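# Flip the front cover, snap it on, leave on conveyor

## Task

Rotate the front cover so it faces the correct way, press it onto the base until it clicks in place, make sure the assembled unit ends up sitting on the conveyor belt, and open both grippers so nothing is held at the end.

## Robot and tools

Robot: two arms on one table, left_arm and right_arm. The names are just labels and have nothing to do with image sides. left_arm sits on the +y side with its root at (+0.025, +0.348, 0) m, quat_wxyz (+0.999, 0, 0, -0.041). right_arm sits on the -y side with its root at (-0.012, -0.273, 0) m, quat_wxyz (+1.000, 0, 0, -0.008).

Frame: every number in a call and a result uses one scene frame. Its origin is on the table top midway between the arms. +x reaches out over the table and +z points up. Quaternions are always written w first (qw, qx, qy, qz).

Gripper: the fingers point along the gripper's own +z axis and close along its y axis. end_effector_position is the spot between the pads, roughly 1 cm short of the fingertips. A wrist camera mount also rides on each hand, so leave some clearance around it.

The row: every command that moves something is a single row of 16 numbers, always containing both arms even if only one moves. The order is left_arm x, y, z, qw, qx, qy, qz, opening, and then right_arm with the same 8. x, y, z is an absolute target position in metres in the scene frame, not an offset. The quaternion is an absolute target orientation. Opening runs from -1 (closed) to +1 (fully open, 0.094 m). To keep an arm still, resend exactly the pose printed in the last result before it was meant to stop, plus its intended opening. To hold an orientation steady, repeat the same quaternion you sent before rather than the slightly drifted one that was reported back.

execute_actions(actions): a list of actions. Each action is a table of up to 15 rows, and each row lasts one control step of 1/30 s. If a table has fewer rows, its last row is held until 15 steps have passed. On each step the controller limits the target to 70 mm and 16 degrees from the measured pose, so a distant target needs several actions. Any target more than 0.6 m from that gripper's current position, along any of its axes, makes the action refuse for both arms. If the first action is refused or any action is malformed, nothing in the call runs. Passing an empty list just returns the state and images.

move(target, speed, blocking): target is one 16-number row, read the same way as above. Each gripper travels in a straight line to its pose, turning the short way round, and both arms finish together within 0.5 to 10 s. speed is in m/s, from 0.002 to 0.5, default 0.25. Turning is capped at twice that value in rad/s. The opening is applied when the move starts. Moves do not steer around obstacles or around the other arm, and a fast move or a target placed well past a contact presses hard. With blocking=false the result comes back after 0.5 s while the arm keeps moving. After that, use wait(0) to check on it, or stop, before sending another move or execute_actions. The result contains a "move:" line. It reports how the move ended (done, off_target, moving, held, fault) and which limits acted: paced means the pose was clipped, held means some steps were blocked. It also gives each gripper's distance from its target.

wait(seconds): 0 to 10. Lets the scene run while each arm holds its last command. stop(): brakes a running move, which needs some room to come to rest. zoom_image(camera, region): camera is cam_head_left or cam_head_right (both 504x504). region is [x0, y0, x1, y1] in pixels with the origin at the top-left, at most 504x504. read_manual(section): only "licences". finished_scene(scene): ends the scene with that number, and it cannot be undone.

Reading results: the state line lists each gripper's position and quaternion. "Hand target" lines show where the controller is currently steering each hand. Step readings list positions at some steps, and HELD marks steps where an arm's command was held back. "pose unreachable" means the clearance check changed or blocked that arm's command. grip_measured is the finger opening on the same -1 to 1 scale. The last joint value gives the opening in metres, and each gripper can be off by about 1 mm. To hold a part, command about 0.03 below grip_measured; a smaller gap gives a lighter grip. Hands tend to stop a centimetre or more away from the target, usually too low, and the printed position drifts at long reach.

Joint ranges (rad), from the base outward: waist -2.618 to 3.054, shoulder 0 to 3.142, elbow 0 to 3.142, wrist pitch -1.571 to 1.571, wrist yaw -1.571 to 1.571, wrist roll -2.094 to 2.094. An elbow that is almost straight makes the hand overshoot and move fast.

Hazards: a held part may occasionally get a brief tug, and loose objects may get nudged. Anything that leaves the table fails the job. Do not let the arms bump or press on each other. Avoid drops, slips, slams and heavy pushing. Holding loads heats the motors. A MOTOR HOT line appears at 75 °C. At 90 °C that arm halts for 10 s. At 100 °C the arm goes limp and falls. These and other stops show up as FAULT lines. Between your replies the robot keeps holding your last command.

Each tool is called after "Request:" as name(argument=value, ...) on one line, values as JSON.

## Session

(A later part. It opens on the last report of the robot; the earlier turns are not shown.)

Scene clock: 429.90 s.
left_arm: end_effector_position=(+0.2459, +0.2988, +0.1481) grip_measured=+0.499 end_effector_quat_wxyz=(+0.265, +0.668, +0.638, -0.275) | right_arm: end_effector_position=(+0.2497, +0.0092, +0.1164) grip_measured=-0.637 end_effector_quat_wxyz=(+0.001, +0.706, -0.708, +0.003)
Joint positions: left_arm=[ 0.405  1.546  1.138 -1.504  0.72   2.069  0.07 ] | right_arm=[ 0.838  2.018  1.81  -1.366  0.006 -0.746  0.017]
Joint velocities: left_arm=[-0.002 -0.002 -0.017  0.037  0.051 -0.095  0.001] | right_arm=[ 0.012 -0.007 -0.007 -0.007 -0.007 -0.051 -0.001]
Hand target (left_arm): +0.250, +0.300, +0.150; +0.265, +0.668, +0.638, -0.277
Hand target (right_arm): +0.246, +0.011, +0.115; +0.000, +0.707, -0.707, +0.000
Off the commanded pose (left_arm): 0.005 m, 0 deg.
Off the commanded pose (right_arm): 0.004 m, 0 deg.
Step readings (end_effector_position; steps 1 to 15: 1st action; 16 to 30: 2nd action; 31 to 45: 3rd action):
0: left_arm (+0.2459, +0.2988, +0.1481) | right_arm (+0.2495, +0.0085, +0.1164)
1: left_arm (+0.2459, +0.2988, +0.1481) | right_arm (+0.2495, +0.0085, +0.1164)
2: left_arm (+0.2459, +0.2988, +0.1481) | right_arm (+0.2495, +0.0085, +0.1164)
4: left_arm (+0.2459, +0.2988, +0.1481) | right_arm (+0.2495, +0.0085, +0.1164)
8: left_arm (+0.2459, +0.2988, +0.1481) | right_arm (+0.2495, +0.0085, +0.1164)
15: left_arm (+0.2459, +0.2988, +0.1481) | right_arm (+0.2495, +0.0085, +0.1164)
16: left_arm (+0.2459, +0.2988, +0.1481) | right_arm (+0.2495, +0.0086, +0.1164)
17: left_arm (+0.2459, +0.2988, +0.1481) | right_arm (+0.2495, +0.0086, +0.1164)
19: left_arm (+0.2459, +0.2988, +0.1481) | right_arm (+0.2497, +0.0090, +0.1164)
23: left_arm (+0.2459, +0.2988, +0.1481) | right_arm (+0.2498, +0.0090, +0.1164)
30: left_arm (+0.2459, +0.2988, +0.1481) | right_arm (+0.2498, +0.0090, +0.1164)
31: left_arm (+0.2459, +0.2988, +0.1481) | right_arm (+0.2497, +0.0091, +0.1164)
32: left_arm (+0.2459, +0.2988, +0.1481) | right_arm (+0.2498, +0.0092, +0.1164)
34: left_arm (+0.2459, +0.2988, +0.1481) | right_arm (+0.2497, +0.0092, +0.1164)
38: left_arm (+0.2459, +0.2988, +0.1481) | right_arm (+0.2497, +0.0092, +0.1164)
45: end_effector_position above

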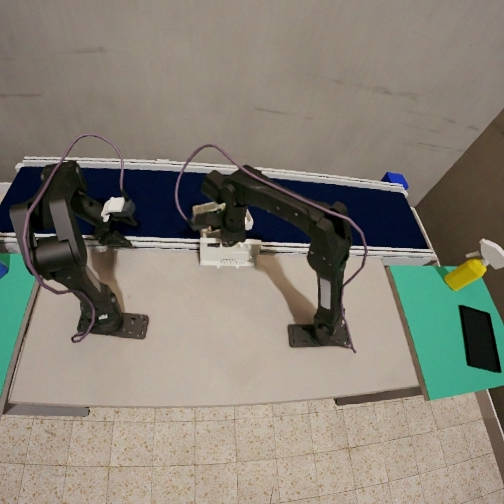

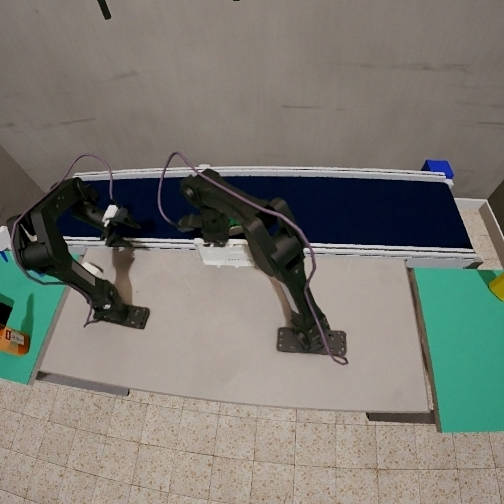

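Request:
move(target=[0.2,0.25,0.15,0.265,0.668,0.638,-0.277,0.5,0.22,-0.03,0.17,0,-0.707,0.707,0,-0.68], speed=0.08)

Request:
move(target=[0.11,0.13,0.13,0.596,0.38,0.596,-0.38,0.3,0.2,-0.06,0.17,0,-0.087,0.996,0,-0.68], speed=0.3)

Request:
move(target=[0.13,0.09,0.11,0.596,0.38,0.596,-0.38,0.3,0.2,-0.06,0.17,0,0.537,0.843,0,-0.68], speed=0.3)

Request:
zoom_image(camera="cam_head_left", region=[140, 190, 320, 330])

Request:
zoom_image(camera="cam_head_right", region=[140, 190, 320, 330])

Scene clock: 444.87 s.
left_arm: end_effector_position=(+0.2032, +0.2545, +0.1490) grip_measured=+0.499 end_effector_quat_wxyz=(+0.254, +0.673, +0.639, -0.273) | right_arm: end_effector_position=(+0.2250, -0.0219, +0.1649) grip_measured=-0.637 end_effector_quat_wxyz=(-0.002, +0.707, -0.707, +0.003)
Joint positions: left_arm=[ 0.236  1.308  0.96  -1.425  0.742  1.855  0.07 ] | right_arm=[ 0.829  1.864  1.791 -1.494  0.006 -0.758  0.017]
Joint velocities: left_arm=[-0.002 -0.012 -0.027 -0.007  0.007 -0.007 -0.001] | right_arm=[-0.002 -0.002  0.012 -0.007 -0.022  0.022 -0.   ]
Hand target (left_arm): +0.200, +0.250, +0.151; +0.264, +0.668, +0.638, -0.277
Hand target (right_arm): +0.220, -0.029, +0.170; +0.000, +0.707, -0.707, -0.000
Off the commanded pose (left_arm): 0.006 m, 1 deg.
Off the commanded pose (right_arm): 0.011 m, 0 deg.
move: off_target (right_arm)

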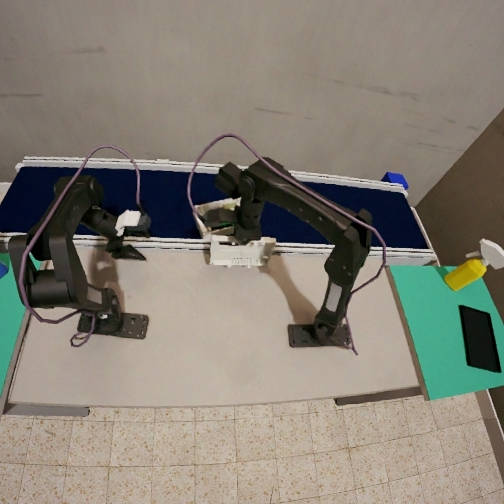

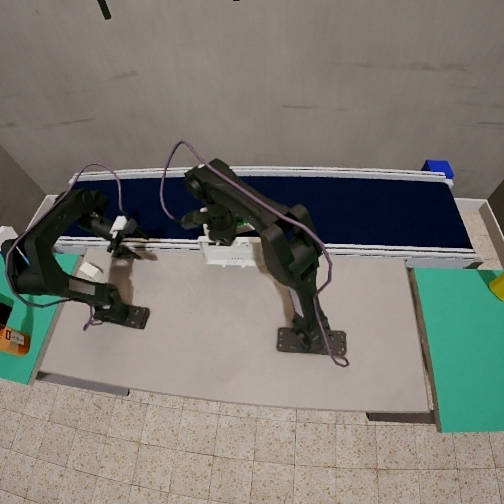

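Scene clock: 447.80 s.
left_arm: end_effector_position=(+0.1104, +0.1526, +0.1363) grip_measured=+0.302 end_effector_quat_wxyz=(+0.495, +0.535, +0.556, -0.401) | right_arm: end_effector_position=(+0.1998, -0.0564, +0.1651) grip_measured=-0.639 end_effector_quat_wxyz=(-0.012, -0.095, +0.995, -0.008)
Joint positions: left_arm=[-0.262  0.08   0.072 -0.395  1.068  0.444  0.061] | right_arm=[ 0.807  1.726  1.62  -1.494 -0.002  0.601  0.017]
Joint velocities: left_arm=[ 0.007 -0.002 -0.017 -0.007 -0.022 -0.066  0.001] | right_arm=[ 0.007 -0.012 -0.002 -0.022  0.037  0.051 -0.001]
Hand target (left_arm): +0.112, +0.153, +0.136; +0.493, +0.534, +0.559, -0.400
Hand target (right_arm): +0.200, -0.060, +0.170; -0.000, -0.087, +0.996, -0.000
Off the commanded pose (left_arm): 0.023 m, 22 deg; orientation clipped at the last step of the last action.
Off the commanded pose (right_arm): 0.006 m, 2 deg.
move: held (left_arm); limits=paced,held; held on 24 of 88 steps (left_arm), including the last (left_arm)
pose unreachable (left arm): on one or more control steps of this call, first in action 0 (counted from 0), this arm could not follow its commanded pose, so it was not sent that pose on those steps. On the call's last step it was still not sent that pose. It may still have moved: this result reports where it is.
cause: the commanded pose would bring two parts of the arm too close to each other (its upper arm (the part past joint 2) and its wrist (the part past joint 5), with joints 3 (elbow) to 5 (wrist yaw) between them).

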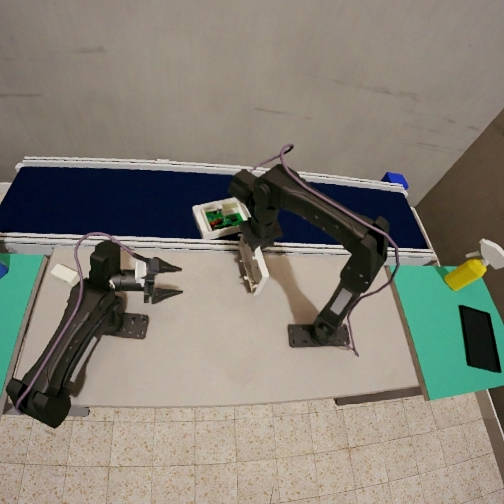

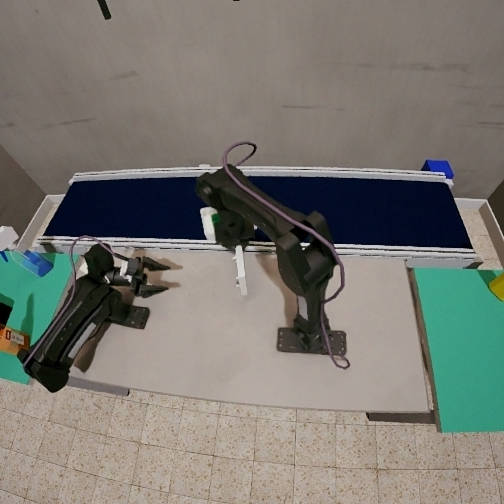

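Scene clock: 450.60 s.
left_arm: end_effector_position=(+0.1092, +0.1504, +0.1380) grip_measured=+0.302 end_effector_quat_wxyz=(+0.495, +0.536, +0.553, -0.402) | right_arm: end_effector_position=(+0.2002, -0.0539, +0.1650) grip_measured=-0.640 end_effector_quat_wxyz=(-0.007, +0.530, +0.848, -0.009)
Joint positions: left_arm=[-0.29   0.076  0.07  -0.376  1.048  0.421  0.061] | right_arm=[ 0.807  1.726  1.62  -1.486 -0.01   1.908  0.017]
Joint velocities: left_arm=[ 0.002 -0.012  0.012  0.007 -0.037  0.022 -0.   ] | right_arm=[ 0.007 -0.017 -0.022  0.022 -0.051  0.007 -0.   ]
Hand target (left_arm): +0.110, +0.151, +0.138; +0.495, +0.535, +0.554, -0.402
Hand target (right_arm): +0.200, -0.060, +0.170; -0.000, +0.537, +0.843, -0.000
Off the commanded pose (left_arm): 0.070 m, 22 deg; position and orientation clipped at the last step of the last action.
Off the commanded pose (right_arm): 0.008 m, 2 deg.
move: held (left_arm); limits=paced,held; held on 78 of 84 steps (left_arm), including the last (left_arm)
pose unreachable (left arm): on one or more control steps of this call, first in action 0 (counted from 0), this arm could not follow its commanded pose, so it was not sent that pose on those steps. On the call's last step it was still not sent that pose. It may still have moved: this result reports where it is.
cause: the commanded pose would bring two parts of the arm too close to each other (its upper arm (the part past joint 2) and its wrist (the part past joint 5), with joints 3 (elbow) to 5 (wrist yaw) between them).

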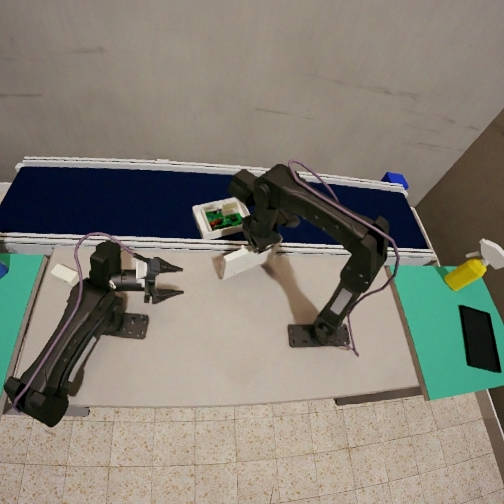

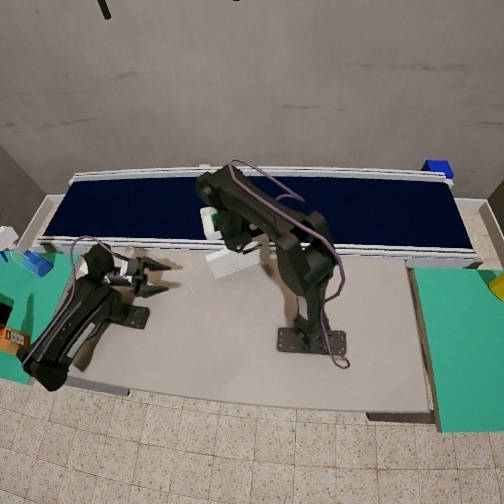

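Region (140, 190, 320, 330) of cam_head_left's 504x504 image, scaled by 2.800, with more detail than that image has.

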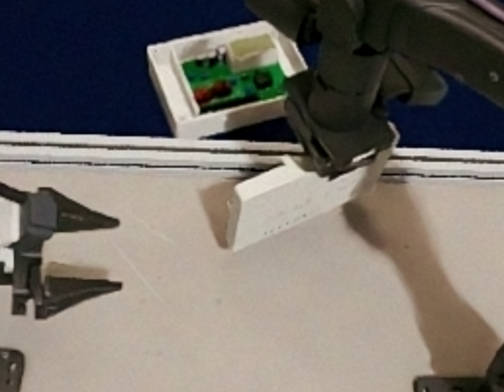

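Region (140, 190, 320, 330) of cam_head_right's 504x504 image, scaled by 2.800, with more detail than that image has.

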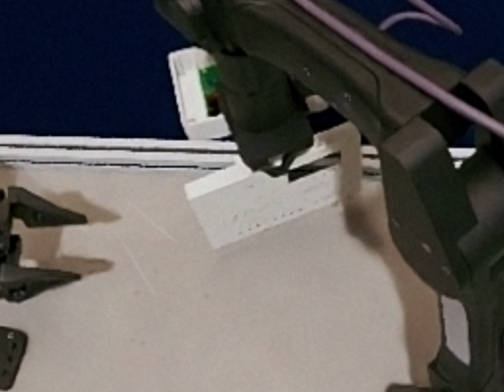

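Request:
move(target=[0.17,0.08,0.22,0.596,0.38,0.596,-0.38,0.3,0.25,-0.165,0.17,0,0.537,0.843,0,-0.68], speed=0.12)

Request:
move(target=[0.183,-0.02,0.11,0.596,0.38,0.596,-0.38,0.3,0.25,-0.165,0.17,0,0.537,0.843,0,-0.68], speed=0.12)

Request:
zoom_image(camera="cam_head_left", region=[180, 190, 340, 310])

Request:
zoom_image(camera="cam_head_right", region=[170, 190, 330, 310])

Scene clock: 460.90 s.
left_arm: end_effector_position=(+0.1690, +0.0826, +0.2096) grip_measured=+0.302 end_effector_quat_wxyz=(+0.593, +0.389, +0.598, -0.373) | right_arm: end_effector_position=(+0.2517, -0.1609, +0.1659) grip_measured=-0.640 end_effector_quat_wxyz=(-0.011, +0.538, +0.843, -0.006)
Joint positions: left_arm=[-0.908  0.652  0.153  0.48   0.149  0.018  0.061] | right_arm=[ 0.407  1.655  1.545 -1.481 -0.011  1.528  0.017]
Joint velocities: left_arm=[-0.007 -0.002 -0.007  0.007 -0.051 -0.051 -0.   ] | right_arm=[ 0.002  0.007  0.002 -0.066  0.007 -0.007  0.001]
Hand target (left_arm): +0.171, +0.080, +0.218; +0.596, +0.382, +0.597, -0.377
Hand target (right_arm): +0.249, -0.165, +0.170; -0.001, +0.537, +0.843, +0.001
Off the commanded pose (left_arm): 0.011 m, 1 deg.
Off the commanded pose (right_arm): 0.006 m, 1 deg.
move: off_target (left_arm)

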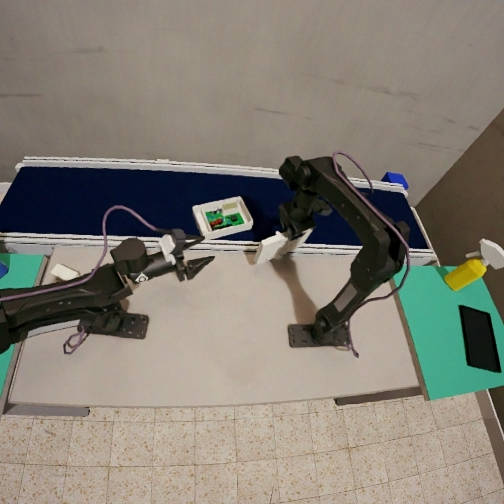

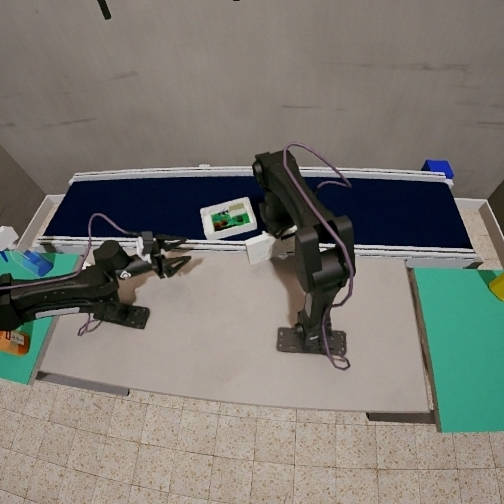

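Scene clock: 462.67 s.
left_arm: end_effector_position=(+0.1819, -0.0134, +0.1089) grip_measured=+0.302 end_effector_quat_wxyz=(+0.581, +0.396, +0.609, -0.367) | right_arm: end_effector_position=(+0.2516, -0.1608, +0.1659) grip_measured=-0.640 end_effector_quat_wxyz=(-0.011, +0.538, +0.843, -0.005)
Joint positions: left_arm=[-1.102  1.875  0.25   1.57  -0.045  0.011  0.061] | right_arm=[ 0.407  1.655  1.545 -1.481 -0.011  1.528  0.017]
Joint velocities: left_arm=[-0.012 -0.002 -0.012 -0.022 -0.022  0.022  0.001] | right_arm=[-0.007 -0.002 -0.002 -0.037  0.007 -0.095 -0.   ]
Hand target (left_arm): +0.183, -0.019, +0.109; +0.582, +0.390, +0.610, -0.370
Hand target (right_arm): +0.250, -0.165, +0.170; -0.000, +0.537, +0.843, -0.000
Off the commanded pose (left_arm): 0.007 m, 3 deg.
Off the commanded pose (right_arm): 0.006 m, 1 deg.
joint sent to its limit (left arm) — the command would take joint 4 (wrist pitch) past its upper limit, so that joint was sent only as far as its limit.
move: off_target (left_arm)

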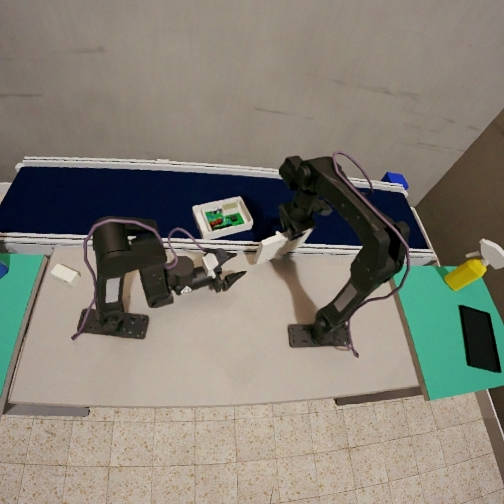

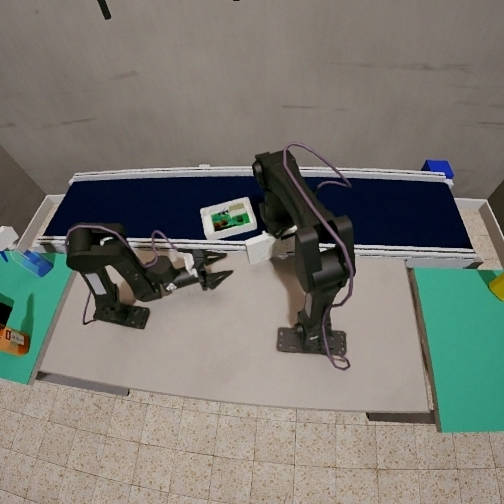

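Region (180, 190, 340, 310) of cam_head_left's 504x504 image, scaled by 3.150, with more detail than that image has; it fills the top 378 rows of this view, and the rest is white.

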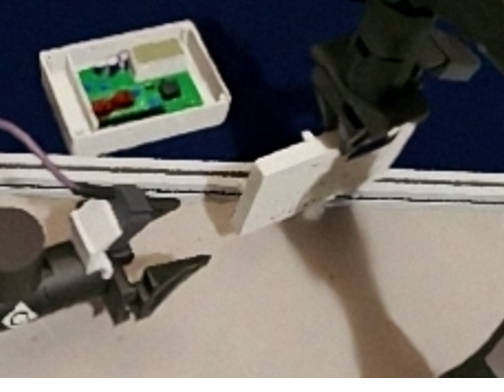

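Region (170, 190, 330, 310) of cam_head_right's 504x504 image, scaled by 3.150, with more detail than that image has; it fills the top 378 rows of this view, and the rest is white.

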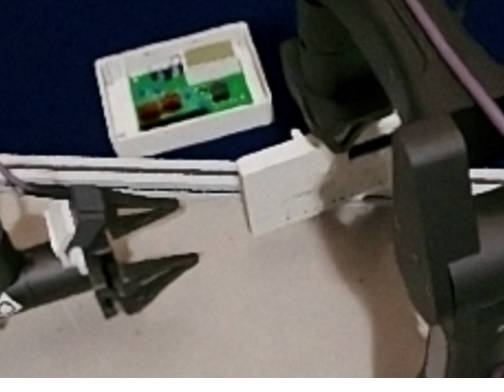

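Request:
move(target=[0.218,-0.09,0.11,0.596,0.38,0.596,-0.38,0.3,0.25,-0.165,0.17,0,0.537,0.843,0,-0.68], speed=0.05)

Request:
zoom_image(camera="cam_head_left", region=[200, 200, 330, 300])

Request:
zoom_image(camera="cam_head_right", region=[190, 200, 320, 300])

Scene clock: 477.70 s.
left_arm: end_effector_position=(+0.2147, -0.0850, +0.1178) grip_measured=+0.302 end_effector_quat_wxyz=(+0.606, +0.377, +0.587, -0.381) | right_arm: end_effector_position=(+0.2516, -0.1607, +0.1659) grip_measured=-0.640 end_effector_quat_wxyz=(-0.011, +0.538, +0.843, -0.005)
Joint positions: left_arm=[-1.095  2.065  0.572  1.518 -0.046  0.011  0.061] | right_arm=[ 0.407  1.655  1.545 -1.481 -0.012  1.528  0.017]
Joint velocities: left_arm=[-0.017  0.012 -0.002 -0.051 -0.037 -0.051  0.   ] | right_arm=[ 0.012  0.007  0.007  0.037 -0.007  0.007  0.   ]
Hand target (left_arm): +0.218, -0.089, +0.109; +0.596, +0.380, +0.596, -0.380
Hand target (right_arm): +0.250, -0.165, +0.170; -0.000, +0.537, +0.843, -0.000
Off the commanded pose (left_arm): 0.010 m, 2 deg.
Off the commanded pose (right_arm): 0.006 m, 1 deg.
move: done

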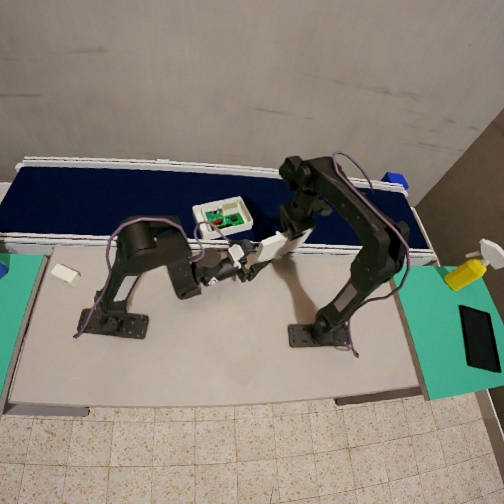

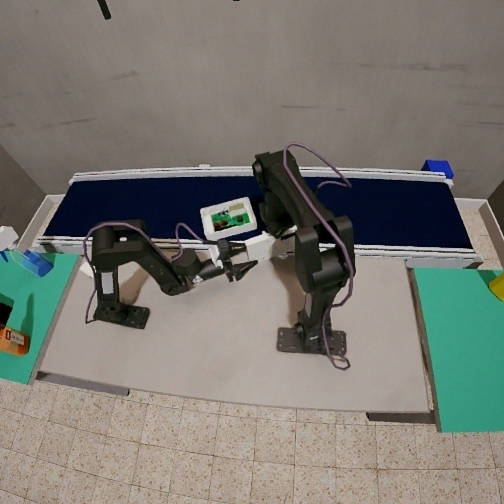

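Region (200, 200, 330, 300) of cam_head_left's 504x504 image, scaled by 3.877, with more detail than that image has; it fills the top 388 rows of this view, and the rest is white.

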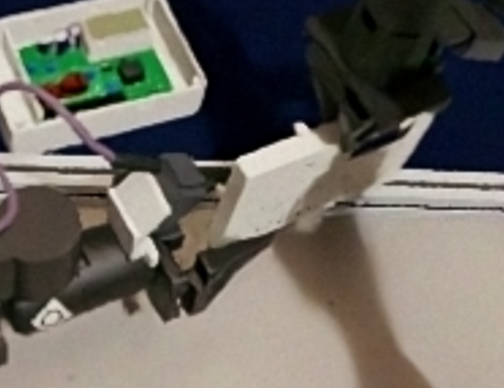

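Region (190, 200, 320, 300) of cam_head_right's 504x504 image, scaled by 3.877, with more detail than that image has; it fills the top 388 rows of this view, and the rest is white.

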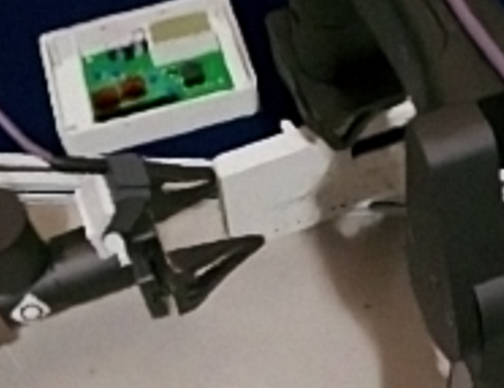

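Request:
move(target=[0.226,-0.087,0.104,0.596,0.38,0.596,-0.38,-0.35,0.25,-0.165,0.17,0,0.537,0.843,0,-0.68], speed=0.03)

Request:
zoom_image(camera="cam_head_left", region=[200, 200, 330, 300])

Request:
zoom_image(camera="cam_head_right", region=[190, 200, 320, 300])

Scene clock: 483.47 s.
left_arm: end_effector_position=(+0.2234, -0.0826, +0.1153) grip_measured=-0.344 end_effector_quat_wxyz=(+0.608, +0.375, +0.587, -0.380) | right_arm: end_effector_position=(+0.2491, -0.1624, +0.1660) grip_measured=-0.640 end_effector_quat_wxyz=(-0.013, +0.535, +0.845, -0.011)
Joint positions: left_arm=[-1.068  2.084  0.578  1.534 -0.024  0.011  0.031] | right_arm=[ 0.407  1.655  1.545 -1.493 -0.008  1.521  0.017]
Joint velocities: left_arm=[-0.002 -0.012 -0.002  0.037 -0.066 -0.022 -0.001] | right_arm=[-0.007  0.007  0.012  0.022 -0.051  0.007 -0.   ]
Hand target (left_arm): +0.226, -0.086, +0.104; +0.596, +0.380, +0.596, -0.380
Hand target (right_arm): +0.250, -0.165, +0.170; -0.000, +0.537, +0.843, -0.000
Off the commanded pose (left_arm): 0.012 m, 2 deg.
Off the commanded pose (right_arm): 0.005 m, 2 deg.
move: off_target (left_arm)

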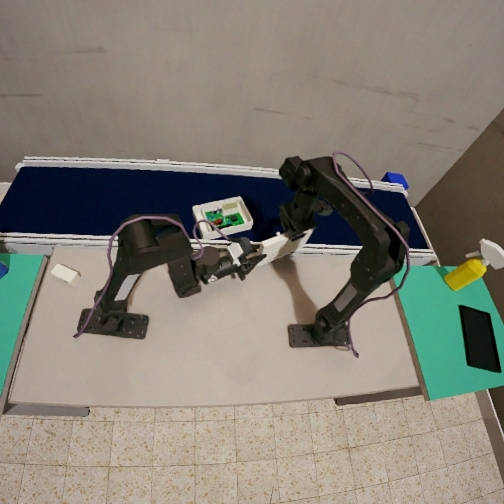

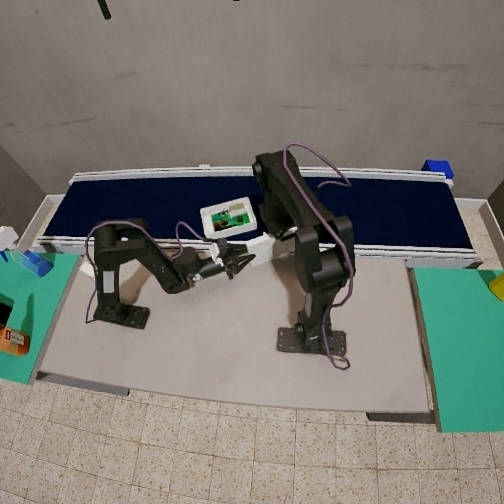

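Region (200, 200, 330, 300) of cam_head_left's 504x504 image, scaled by 3.877, with more detail than that image has; it fills the top 388 rows of this view, and the rest is white.

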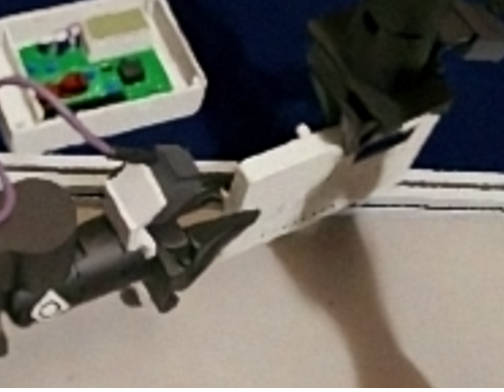

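Region (190, 200, 320, 300) of cam_head_right's 504x504 image, scaled by 3.877, with more detail than that image has; it fills the top 388 rows of this view, and the rest is white.

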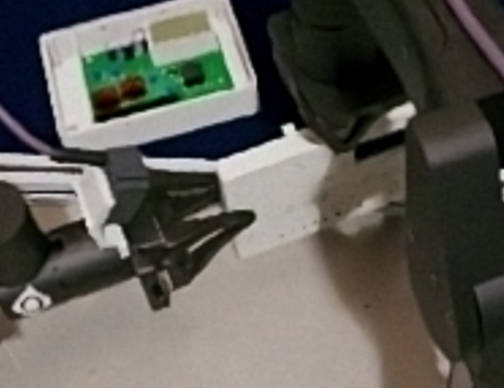

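Close left, open right, retract right.

Request:
execute_actions(actions=[[[0.226,-0.087,0.108,0.596,0.38,0.596,-0.38,-0.58,0.25,-0.165,0.17,0,0.537,0.843,0,-0.68]],[[0.226,-0.087,0.108,0.596,0.38,0.596,-0.38,-0.72,0.25,-0.165,0.17,0,0.537,0.843,0,-0.68]],[[0.226,-0.087,0.112,0.596,0.38,0.596,-0.38,-0.72,0.25,-0.165,0.17,0,0.537,0.843,0,0.0]]])

Request:
move(target=[0.226,-0.087,0.112,0.596,0.38,0.596,-0.38,-0.72,0.25,-0.165,0.23,0,0.537,0.843,0,0.0], speed=0.08)

Request:
move(target=[0.226,-0.087,0.112,0.596,0.38,0.596,-0.38,-0.72,0.2,-0.42,0.23,0,0,1,0,-1], speed=0.2)

Request:
zoom_image(camera="cam_head_right", region=[180, 180, 340, 300])

Scene clock: 493.73 s.
left_arm: end_effector_position=(+0.2229, -0.0830, +0.1055) grip_measured=-0.373 end_effector_quat_wxyz=(+0.596, +0.384, +0.598, -0.374) | right_arm: end_effector_position=(+0.2512, -0.1615, +0.1659) grip_measured=-0.003 end_effector_quat_wxyz=(-0.010, +0.535, +0.845, -0.007)
Joint positions: left_arm=[-1.068  2.084  0.578  1.495 -0.02   0.011  0.029] | right_arm=[ 0.407  1.655  1.545 -1.484 -0.008  1.521  0.047]
Joint velocities: left_arm=[ 0.002 -0.007 -0.007 -0.007  0.022 -0.051  0.   ] | right_arm=[-0.007  0.002 -0.017  0.051 -0.066 -0.139  0.001]
Hand target (left_arm): +0.226, -0.087, +0.112; +0.596, +0.380, +0.596, -0.380
Hand target (right_arm): +0.250, -0.165, +0.170; -0.000, +0.537, +0.843, -0.000
Off the commanded pose (left_arm): 0.008 m, 1 deg.
Off the commanded pose (right_arm): 0.005 m, 1 deg.
Step readings (end_effector_position; steps 1 to 15: 1st action; 16 to 30: 2nd action; 31 to 45: 3rd action):
0: left_arm (+0.2234, -0.0826, +0.1153) | right_arm (+0.2491, -0.1624, +0.1660)
1: left_arm (+0.2232, -0.0827, +0.1153) | right_arm (+0.2493, -0.1623, +0.1660)
2: left_arm (+0.2231, -0.0828, +0.1153) | right_arm (+0.2493, -0.1623, +0.1660)
4: left_arm (+0.2231, -0.0828, +0.1153) | right_arm (+0.2493, -0.1623, +0.1660)
8: left_arm (+0.2231, -0.0828, +0.1153) | right_arm (+0.2493, -0.1623, +0.1660)
15: left_arm (+0.2231, -0.0828, +0.1153) | right_arm (+0.2493, -0.1623, +0.1660)
16: left_arm (+0.2231, -0.0828, +0.1153) | right_arm (+0.2493, -0.1623, +0.1660)
17: left_arm (+0.2231, -0.0828, +0.1153) | right_arm (+0.2493, -0.1623, +0.1660)
19: left_arm (+0.2231, -0.0828, +0.1153) | right_arm (+0.2493, -0.1623, +0.1660)
23: left_arm (+0.2231, -0.0828, +0.1153) | right_arm (+0.2493, -0.1623, +0.1660)
30: left_arm (+0.2231, -0.0828, +0.1153) | right_arm (+0.2493, -0.1623, +0.1660)
31: left_arm (+0.2230, -0.0828, +0.1148) | right_arm (+0.2495, -0.1623, +0.1660)
32: left_arm (+0.2229, -0.0829, +0.1125) | right_arm (+0.2499, -0.1621, +0.1660)
34: left_arm (+0.2229, -0.0830, +0.1071) | right_arm (+0.2504, -0.1619, +0.1659)
38: left_arm (+0.2229, -0.0830, +0.1055) | right_arm (+0.2510, -0.1617, +0.1659)
45: end_effector_position above

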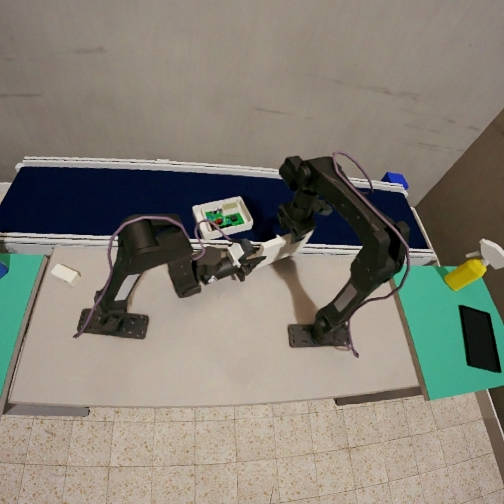

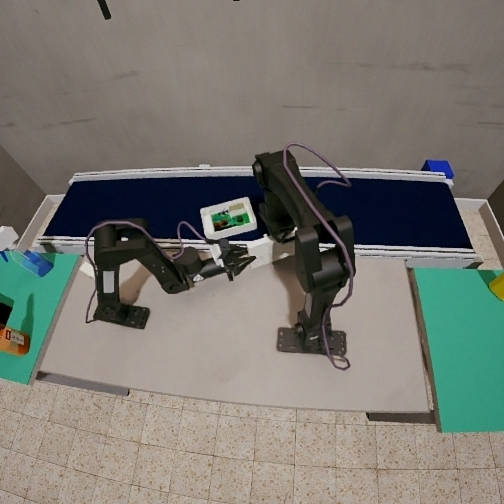

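Scene clock: 494.90 s.
left_arm: end_effector_position=(+0.2229, -0.0830, +0.1055) grip_measured=-0.373 end_effector_quat_wxyz=(+0.596, +0.384, +0.598, -0.374) | right_arm: end_effector_position=(+0.2523, -0.1610, +0.2174) grip_measured=-0.003 end_effector_quat_wxyz=(+0.030, +0.534, +0.843, +0.050)
Joint positions: left_arm=[-1.068  2.084  0.578  1.495 -0.02   0.011  0.029] | right_arm=[ 0.407  1.571  1.66  -1.544 -0.009  1.521  0.047]
Joint velocities: left_arm=[-0.017 -0.022 -0.012 -0.081  0.007  0.022  0.   ] | right_arm=[-0.022 -0.002  0.007  0.007 -0.066  0.066 -0.001]
Hand target (left_arm): +0.226, -0.087, +0.112; +0.596, +0.380, +0.596, -0.380
Hand target (right_arm): +0.251, -0.165, +0.229; +0.041, +0.536, +0.841, +0.058
Off the commanded pose (left_arm): 0.008 m, 1 deg.
Off the commanded pose (right_arm): 0.013 m, 7 deg.
joint sent to its limit (right arm) — the command would take joint 4 (wrist pitch) past its lower limit, so that joint was sent only as far as its limit.
move: off_target (right_arm)

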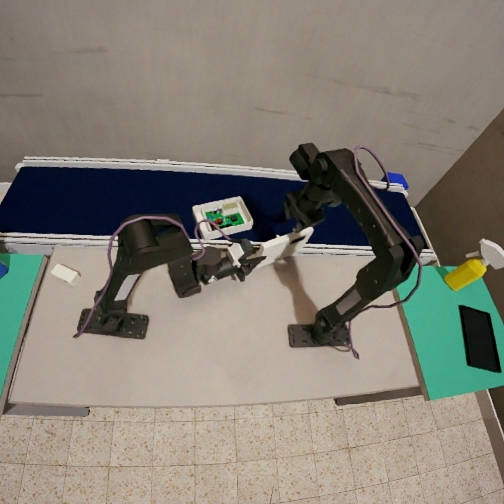

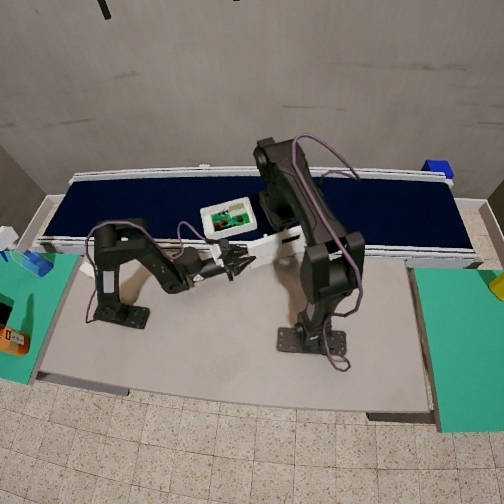

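Scene clock: 498.37 s.
left_arm: end_effector_position=(+0.2229, -0.0830, +0.1055) grip_measured=-0.373 end_effector_quat_wxyz=(+0.596, +0.384, +0.598, -0.374) | right_arm: end_effector_position=(+0.1966, -0.4159, +0.2250) grip_measured=-0.979 end_effector_quat_wxyz=(+0.063, +0.002, +0.997, -0.037)
Joint positions: left_arm=[-1.068  2.084  0.578  1.495 -0.02   0.011  0.029] | right_arm=[-0.596  1.426  1.555 -1.554 -0.012 -0.606  0.001]
Joint velocities: left_arm=[-0.017 -0.002 -0.002  0.007  0.022  0.007  0.001] | right_arm=[-0.017 -0.022 -0.017  0.022 -0.007  0.007 -0.001]
Hand target (left_arm): +0.226, -0.087, +0.112; +0.596, +0.380, +0.596, -0.380
Hand target (right_arm): +0.199, -0.420, +0.229; +0.064, +0.001, +0.997, -0.040
Off the commanded pose (left_arm): 0.008 m, 1 deg.
Off the commanded pose (right_arm): 0.007 m, 8 deg.
joint sent to its limit (right arm) — the command would take joint 4 (wrist pitch) past its lower limit, so that joint was sent only as far as its limit.
move: off_target (right_arm)

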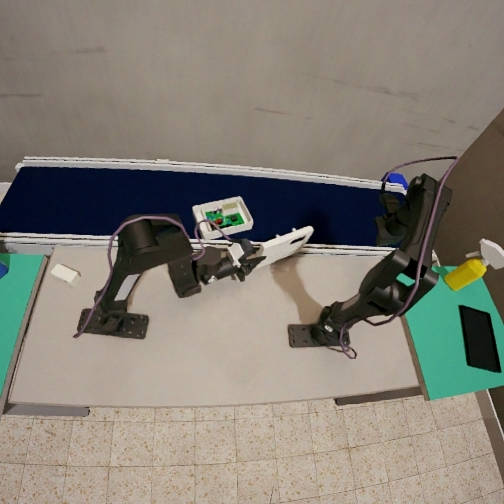

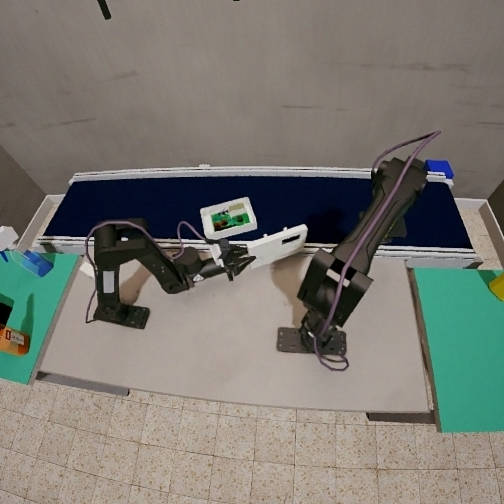

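Region (180, 180, 340, 300) of cam_head_right's 504x504 image, scaled by 3.150, with more detail than that image has; it fills the top 378 rows of this view, and the rest is white.

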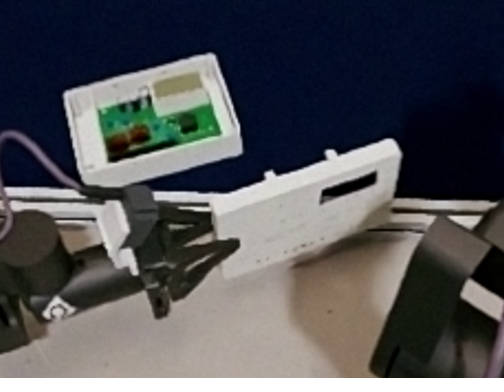

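Request:
move(target=[0.24,-0.03,0.18,0.153,-0.153,0.69,-0.69,-0.72,0.2,-0.42,0.23,0,0,1,0,-1], speed=0.15)

Request:
move(target=[0.385,0.11,0.14,0.123,-0.123,0.696,-0.696,-0.72,0.2,-0.42,0.23,0,0,1,0,-1], speed=0.1)

Request:
zoom_image(camera="cam_head_left", region=[150, 160, 290, 260])

Request:
zoom_image(camera="cam_head_right", region=[150, 160, 290, 260])

Scene clock: 517.53 s.
left_arm: end_effector_position=(+0.2415, -0.0353, +0.1726) grip_measured=-0.373 end_effector_quat_wxyz=(+0.154, -0.155, +0.697, -0.683) | right_arm: end_effector_position=(+0.1955, -0.4176, +0.2250) grip_measured=-0.979 end_effector_quat_wxyz=(+0.060, +0.001, +0.997, -0.042)
Joint positions: left_arm=[-0.929  1.661  0.479  1.161  0.119 -1.565  0.029] | right_arm=[-0.596  1.426  1.555 -1.554 -0.    -0.609  0.001]
Joint velocities: left_arm=[-0.002  0.002 -0.007 -0.037 -0.066  0.081  0.001] | right_arm=[ 0.002  0.002 -0.002  0.007 -0.022  0.022  0.   ]
Hand target (left_arm): +0.240, -0.031, +0.181; +0.153, -0.153, +0.690, -0.691
Hand target (right_arm): +0.200, -0.420, +0.229; +0.061, -0.000, +0.997, -0.043
Off the commanded pose (left_arm): 0.009 m, 1 deg.
Off the commanded pose (right_arm): 0.007 m, 8 deg.
joint sent to its limit (right arm) — the command would take joint 4 (wrist pitch) past its lower limit, so that joint was sent only as far as its limit.
move: off_target (right_arm)

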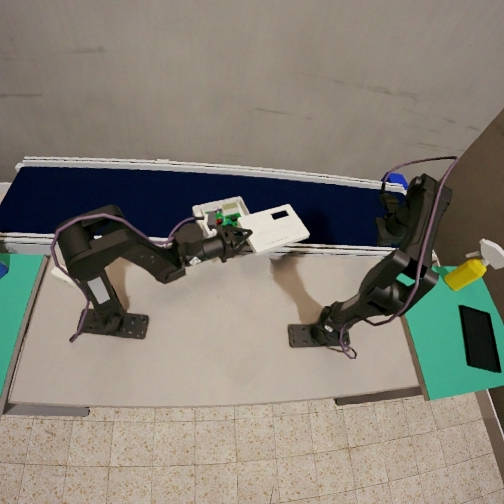

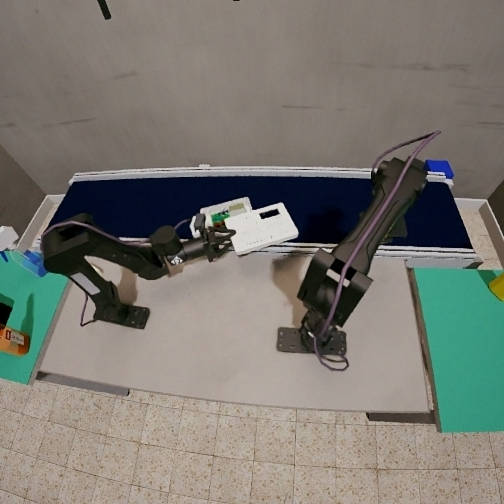

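Scene clock: 520.17 s.
left_arm: end_effector_position=(+0.3788, +0.1134, +0.1333) grip_measured=-0.373 end_effector_quat_wxyz=(+0.114, -0.141, +0.700, -0.691) | right_arm: end_effector_position=(+0.1955, -0.4176, +0.2250) grip_measured=-0.979 end_effector_quat_wxyz=(+0.060, +0.001, +0.997, -0.042)
Joint positions: left_arm=[-0.15   1.939  0.592  1.312  0.976 -1.577  0.029] | right_arm=[-0.596  1.426  1.555 -1.554 -0.    -0.609  0.001]
Joint velocities: left_arm=[-0.012  0.007 -0.002  0.022 -0.066 -0.007 -0.001] | right_arm=[-0.002  0.017 -0.002 -0.037 -0.051  0.007  0.   ]
Hand target (left_arm): +0.383, +0.112, +0.140; +0.121, -0.125, +0.695, -0.698
Hand target (right_arm): +0.200, -0.420, +0.229; +0.061, +0.000, +0.997, -0.043
Off the commanded pose (left_arm): 0.010 m, 2 deg.
Off the commanded pose (right_arm): 0.007 m, 8 deg.
joint sent to its limit (right arm) — the command would take joint 4 (wrist pitch) past its lower limit, so that joint was sent only as far as its limit.
move: off_target (right_arm)

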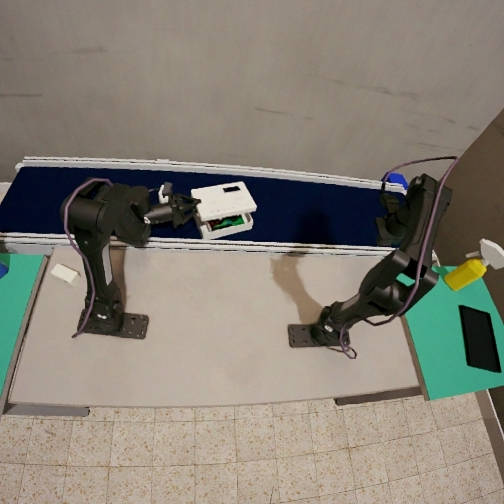

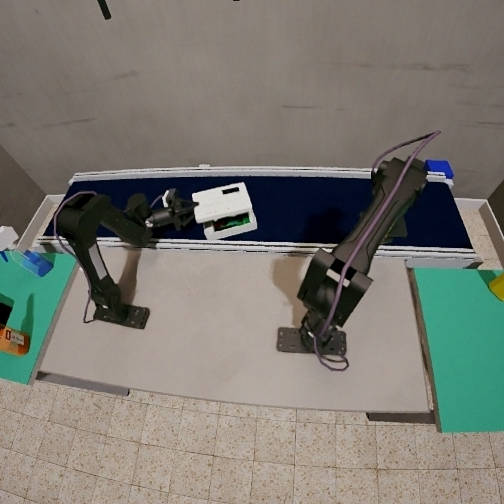

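Region (150, 160, 290, 260) of cam_head_left's 504x504 image, scaled by 3.600, with more detail than that image has; it fills the top 360 rows of this view, and the rest is white.

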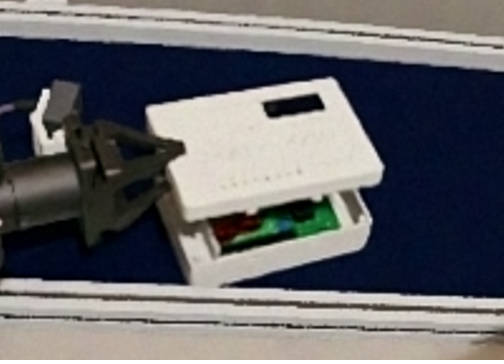

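Region (150, 160, 290, 260) of cam_head_right's 504x504 image, scaled by 3.600, with more detail than that image has; it fills the top 360 rows of this view, and the rest is white.

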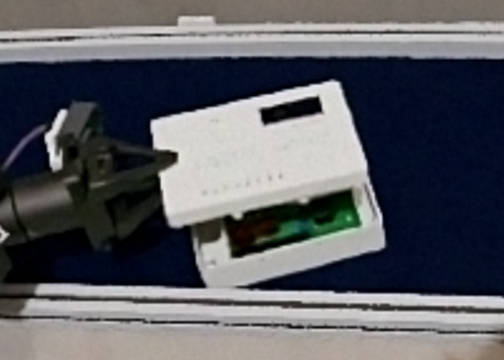

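Request:
move(target=[0.39,0.108,0.095,0.135,-0.135,0.694,-0.694,-0.72,0.2,-0.42,0.23,0,0,1,0,-1], speed=0.04)

Request:
zoom_image(camera="cam_head_left", region=[160, 170, 280, 255])

Request:
zoom_image(camera="cam_head_right", region=[160, 170, 280, 255])

Scene clock: 528.60 s.
left_arm: end_effector_position=(+0.3813, +0.1125, +0.0864) grip_measured=-0.373 end_effector_quat_wxyz=(+0.113, -0.155, +0.702, -0.686) | right_arm: end_effector_position=(+0.1955, -0.4176, +0.2250) grip_measured=-0.979 end_effector_quat_wxyz=(+0.060, +0.001, +0.997, -0.042)
Joint positions: left_arm=[-0.158  2.145  0.592  1.496  0.948 -1.578  0.029] | right_arm=[-0.596  1.426  1.555 -1.554 -0.    -0.609  0.001]
Joint velocities: left_arm=[-0.007 -0.017 -0.002  0.066  0.007  0.022 -0.001] | right_arm=[-0.002  0.002  0.017 -0.066  0.051  0.022 -0.001]
Hand target (left_arm): +0.389, +0.109, +0.095; +0.135, -0.135, +0.695, -0.693
Hand target (right_arm): +0.200, -0.420, +0.229; +0.061, +0.000, +0.997, -0.043
Off the commanded pose (left_arm): 0.013 m, 4 deg.
Off the commanded pose (right_arm): 0.007 m, 8 deg.
joint sent to its limit (right arm) — the command would take joint 4 (wrist pitch) past its lower limit, so that joint was sent only as far as its limit.
move: off_target (left_arm, right_arm)

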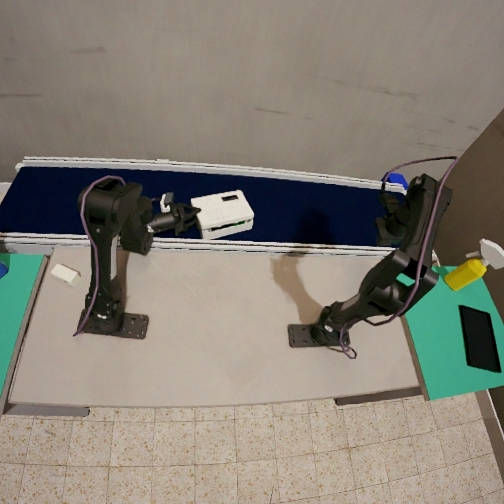

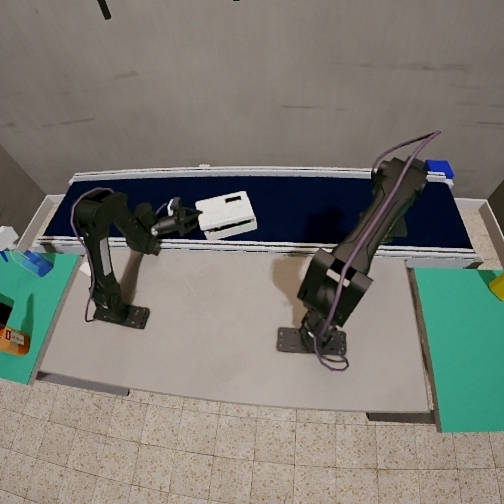

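Region (160, 170, 280, 255) of cam_head_left's 504x504 image, scaled by 4.200, with more detail than that image has; it fills the top 357 rows of this view, and the rest is white.

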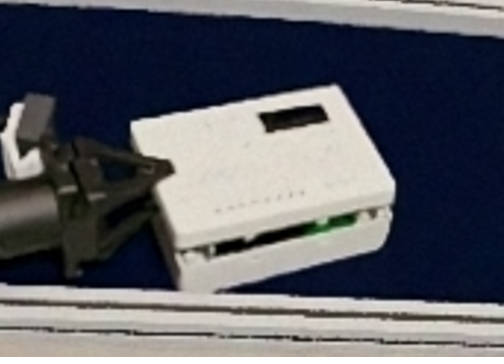

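Region (160, 170, 280, 255) of cam_head_right's 504x504 image, scaled by 4.200, with more detail than that image has; it fills the top 357 rows of this view, and the rest is white.

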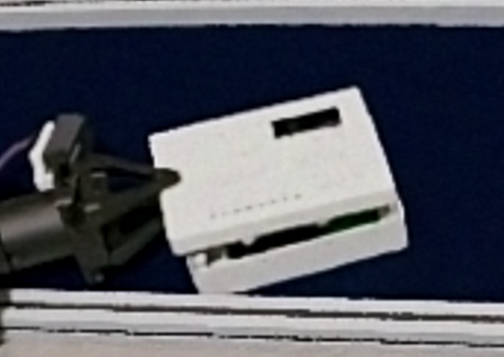

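Request:
move(target=[0.402,0.113,0.097,0.135,-0.135,0.694,-0.694,-0.72,0.2,-0.42,0.23,0,0,1,0,-1], speed=0.02)

Request:
zoom_image(camera="cam_head_left", region=[160, 170, 280, 255])

Request:
zoom_image(camera="cam_head_right", region=[160, 170, 280, 255])

Scene clock: 543.30 s.
left_arm: end_effector_position=(+0.3963, +0.1125, +0.0998) grip_measured=-0.373 end_effector_quat_wxyz=(+0.133, -0.140, +0.694, -0.694) | right_arm: end_effector_position=(+0.1955, -0.4176, +0.2250) grip_measured=-0.979 end_effector_quat_wxyz=(+0.060, +0.001, +0.997, -0.042)
Joint positions: left_arm=[-0.149  2.145  0.647  1.496  0.95  -1.578  0.029] | right_arm=[-0.596  1.426  1.555 -1.554 -0.    -0.609  0.001]
Joint velocities: left_arm=[ 0.002 -0.002 -0.002  0.022 -0.037 -0.051 -0.   ] | right_arm=[-0.022 -0.002  0.002 -0.037 -0.022 -0.051 -0.   ]
Hand target (left_arm): +0.402, +0.113, +0.097; +0.135, -0.135, +0.694, -0.694
Hand target (right_arm): +0.200, -0.420, +0.229; +0.061, +0.000, +0.997, -0.043
Off the commanded pose (left_arm): 0.006 m, 1 deg.
Off the commanded pose (right_arm): 0.007 m, 8 deg.
joint sent to its limit (right arm) — the command would take joint 4 (wrist pitch) past its lower limit, so that joint was sent only as far as its limit.
move: off_target (right_arm)

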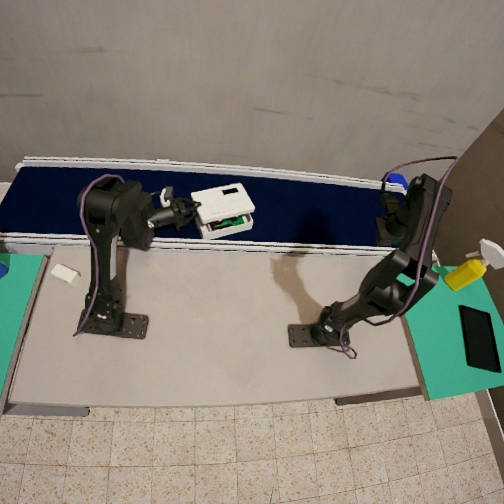

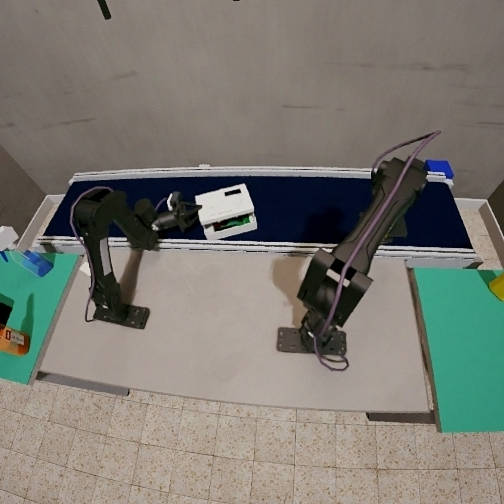

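Region (160, 170, 280, 255) of cam_head_left's 504x504 image, scaled by 4.200, with more detail than that image has; it fills the top 357 rows of this view, and the rest is white.

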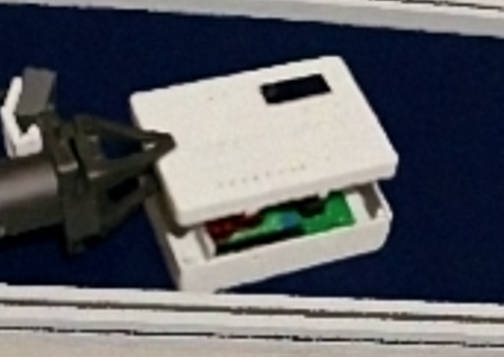

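Region (160, 170, 280, 255) of cam_head_right's 504x504 image, scaled by 4.200, with more detail than that image has; it fills the top 357 rows of this view, and the rest is white.

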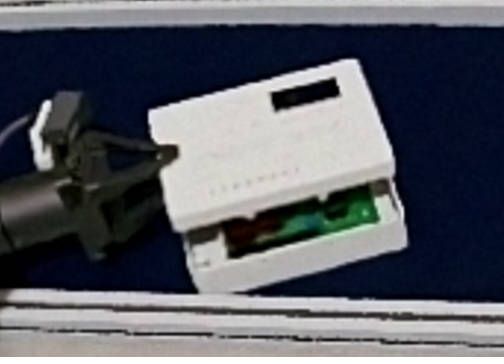

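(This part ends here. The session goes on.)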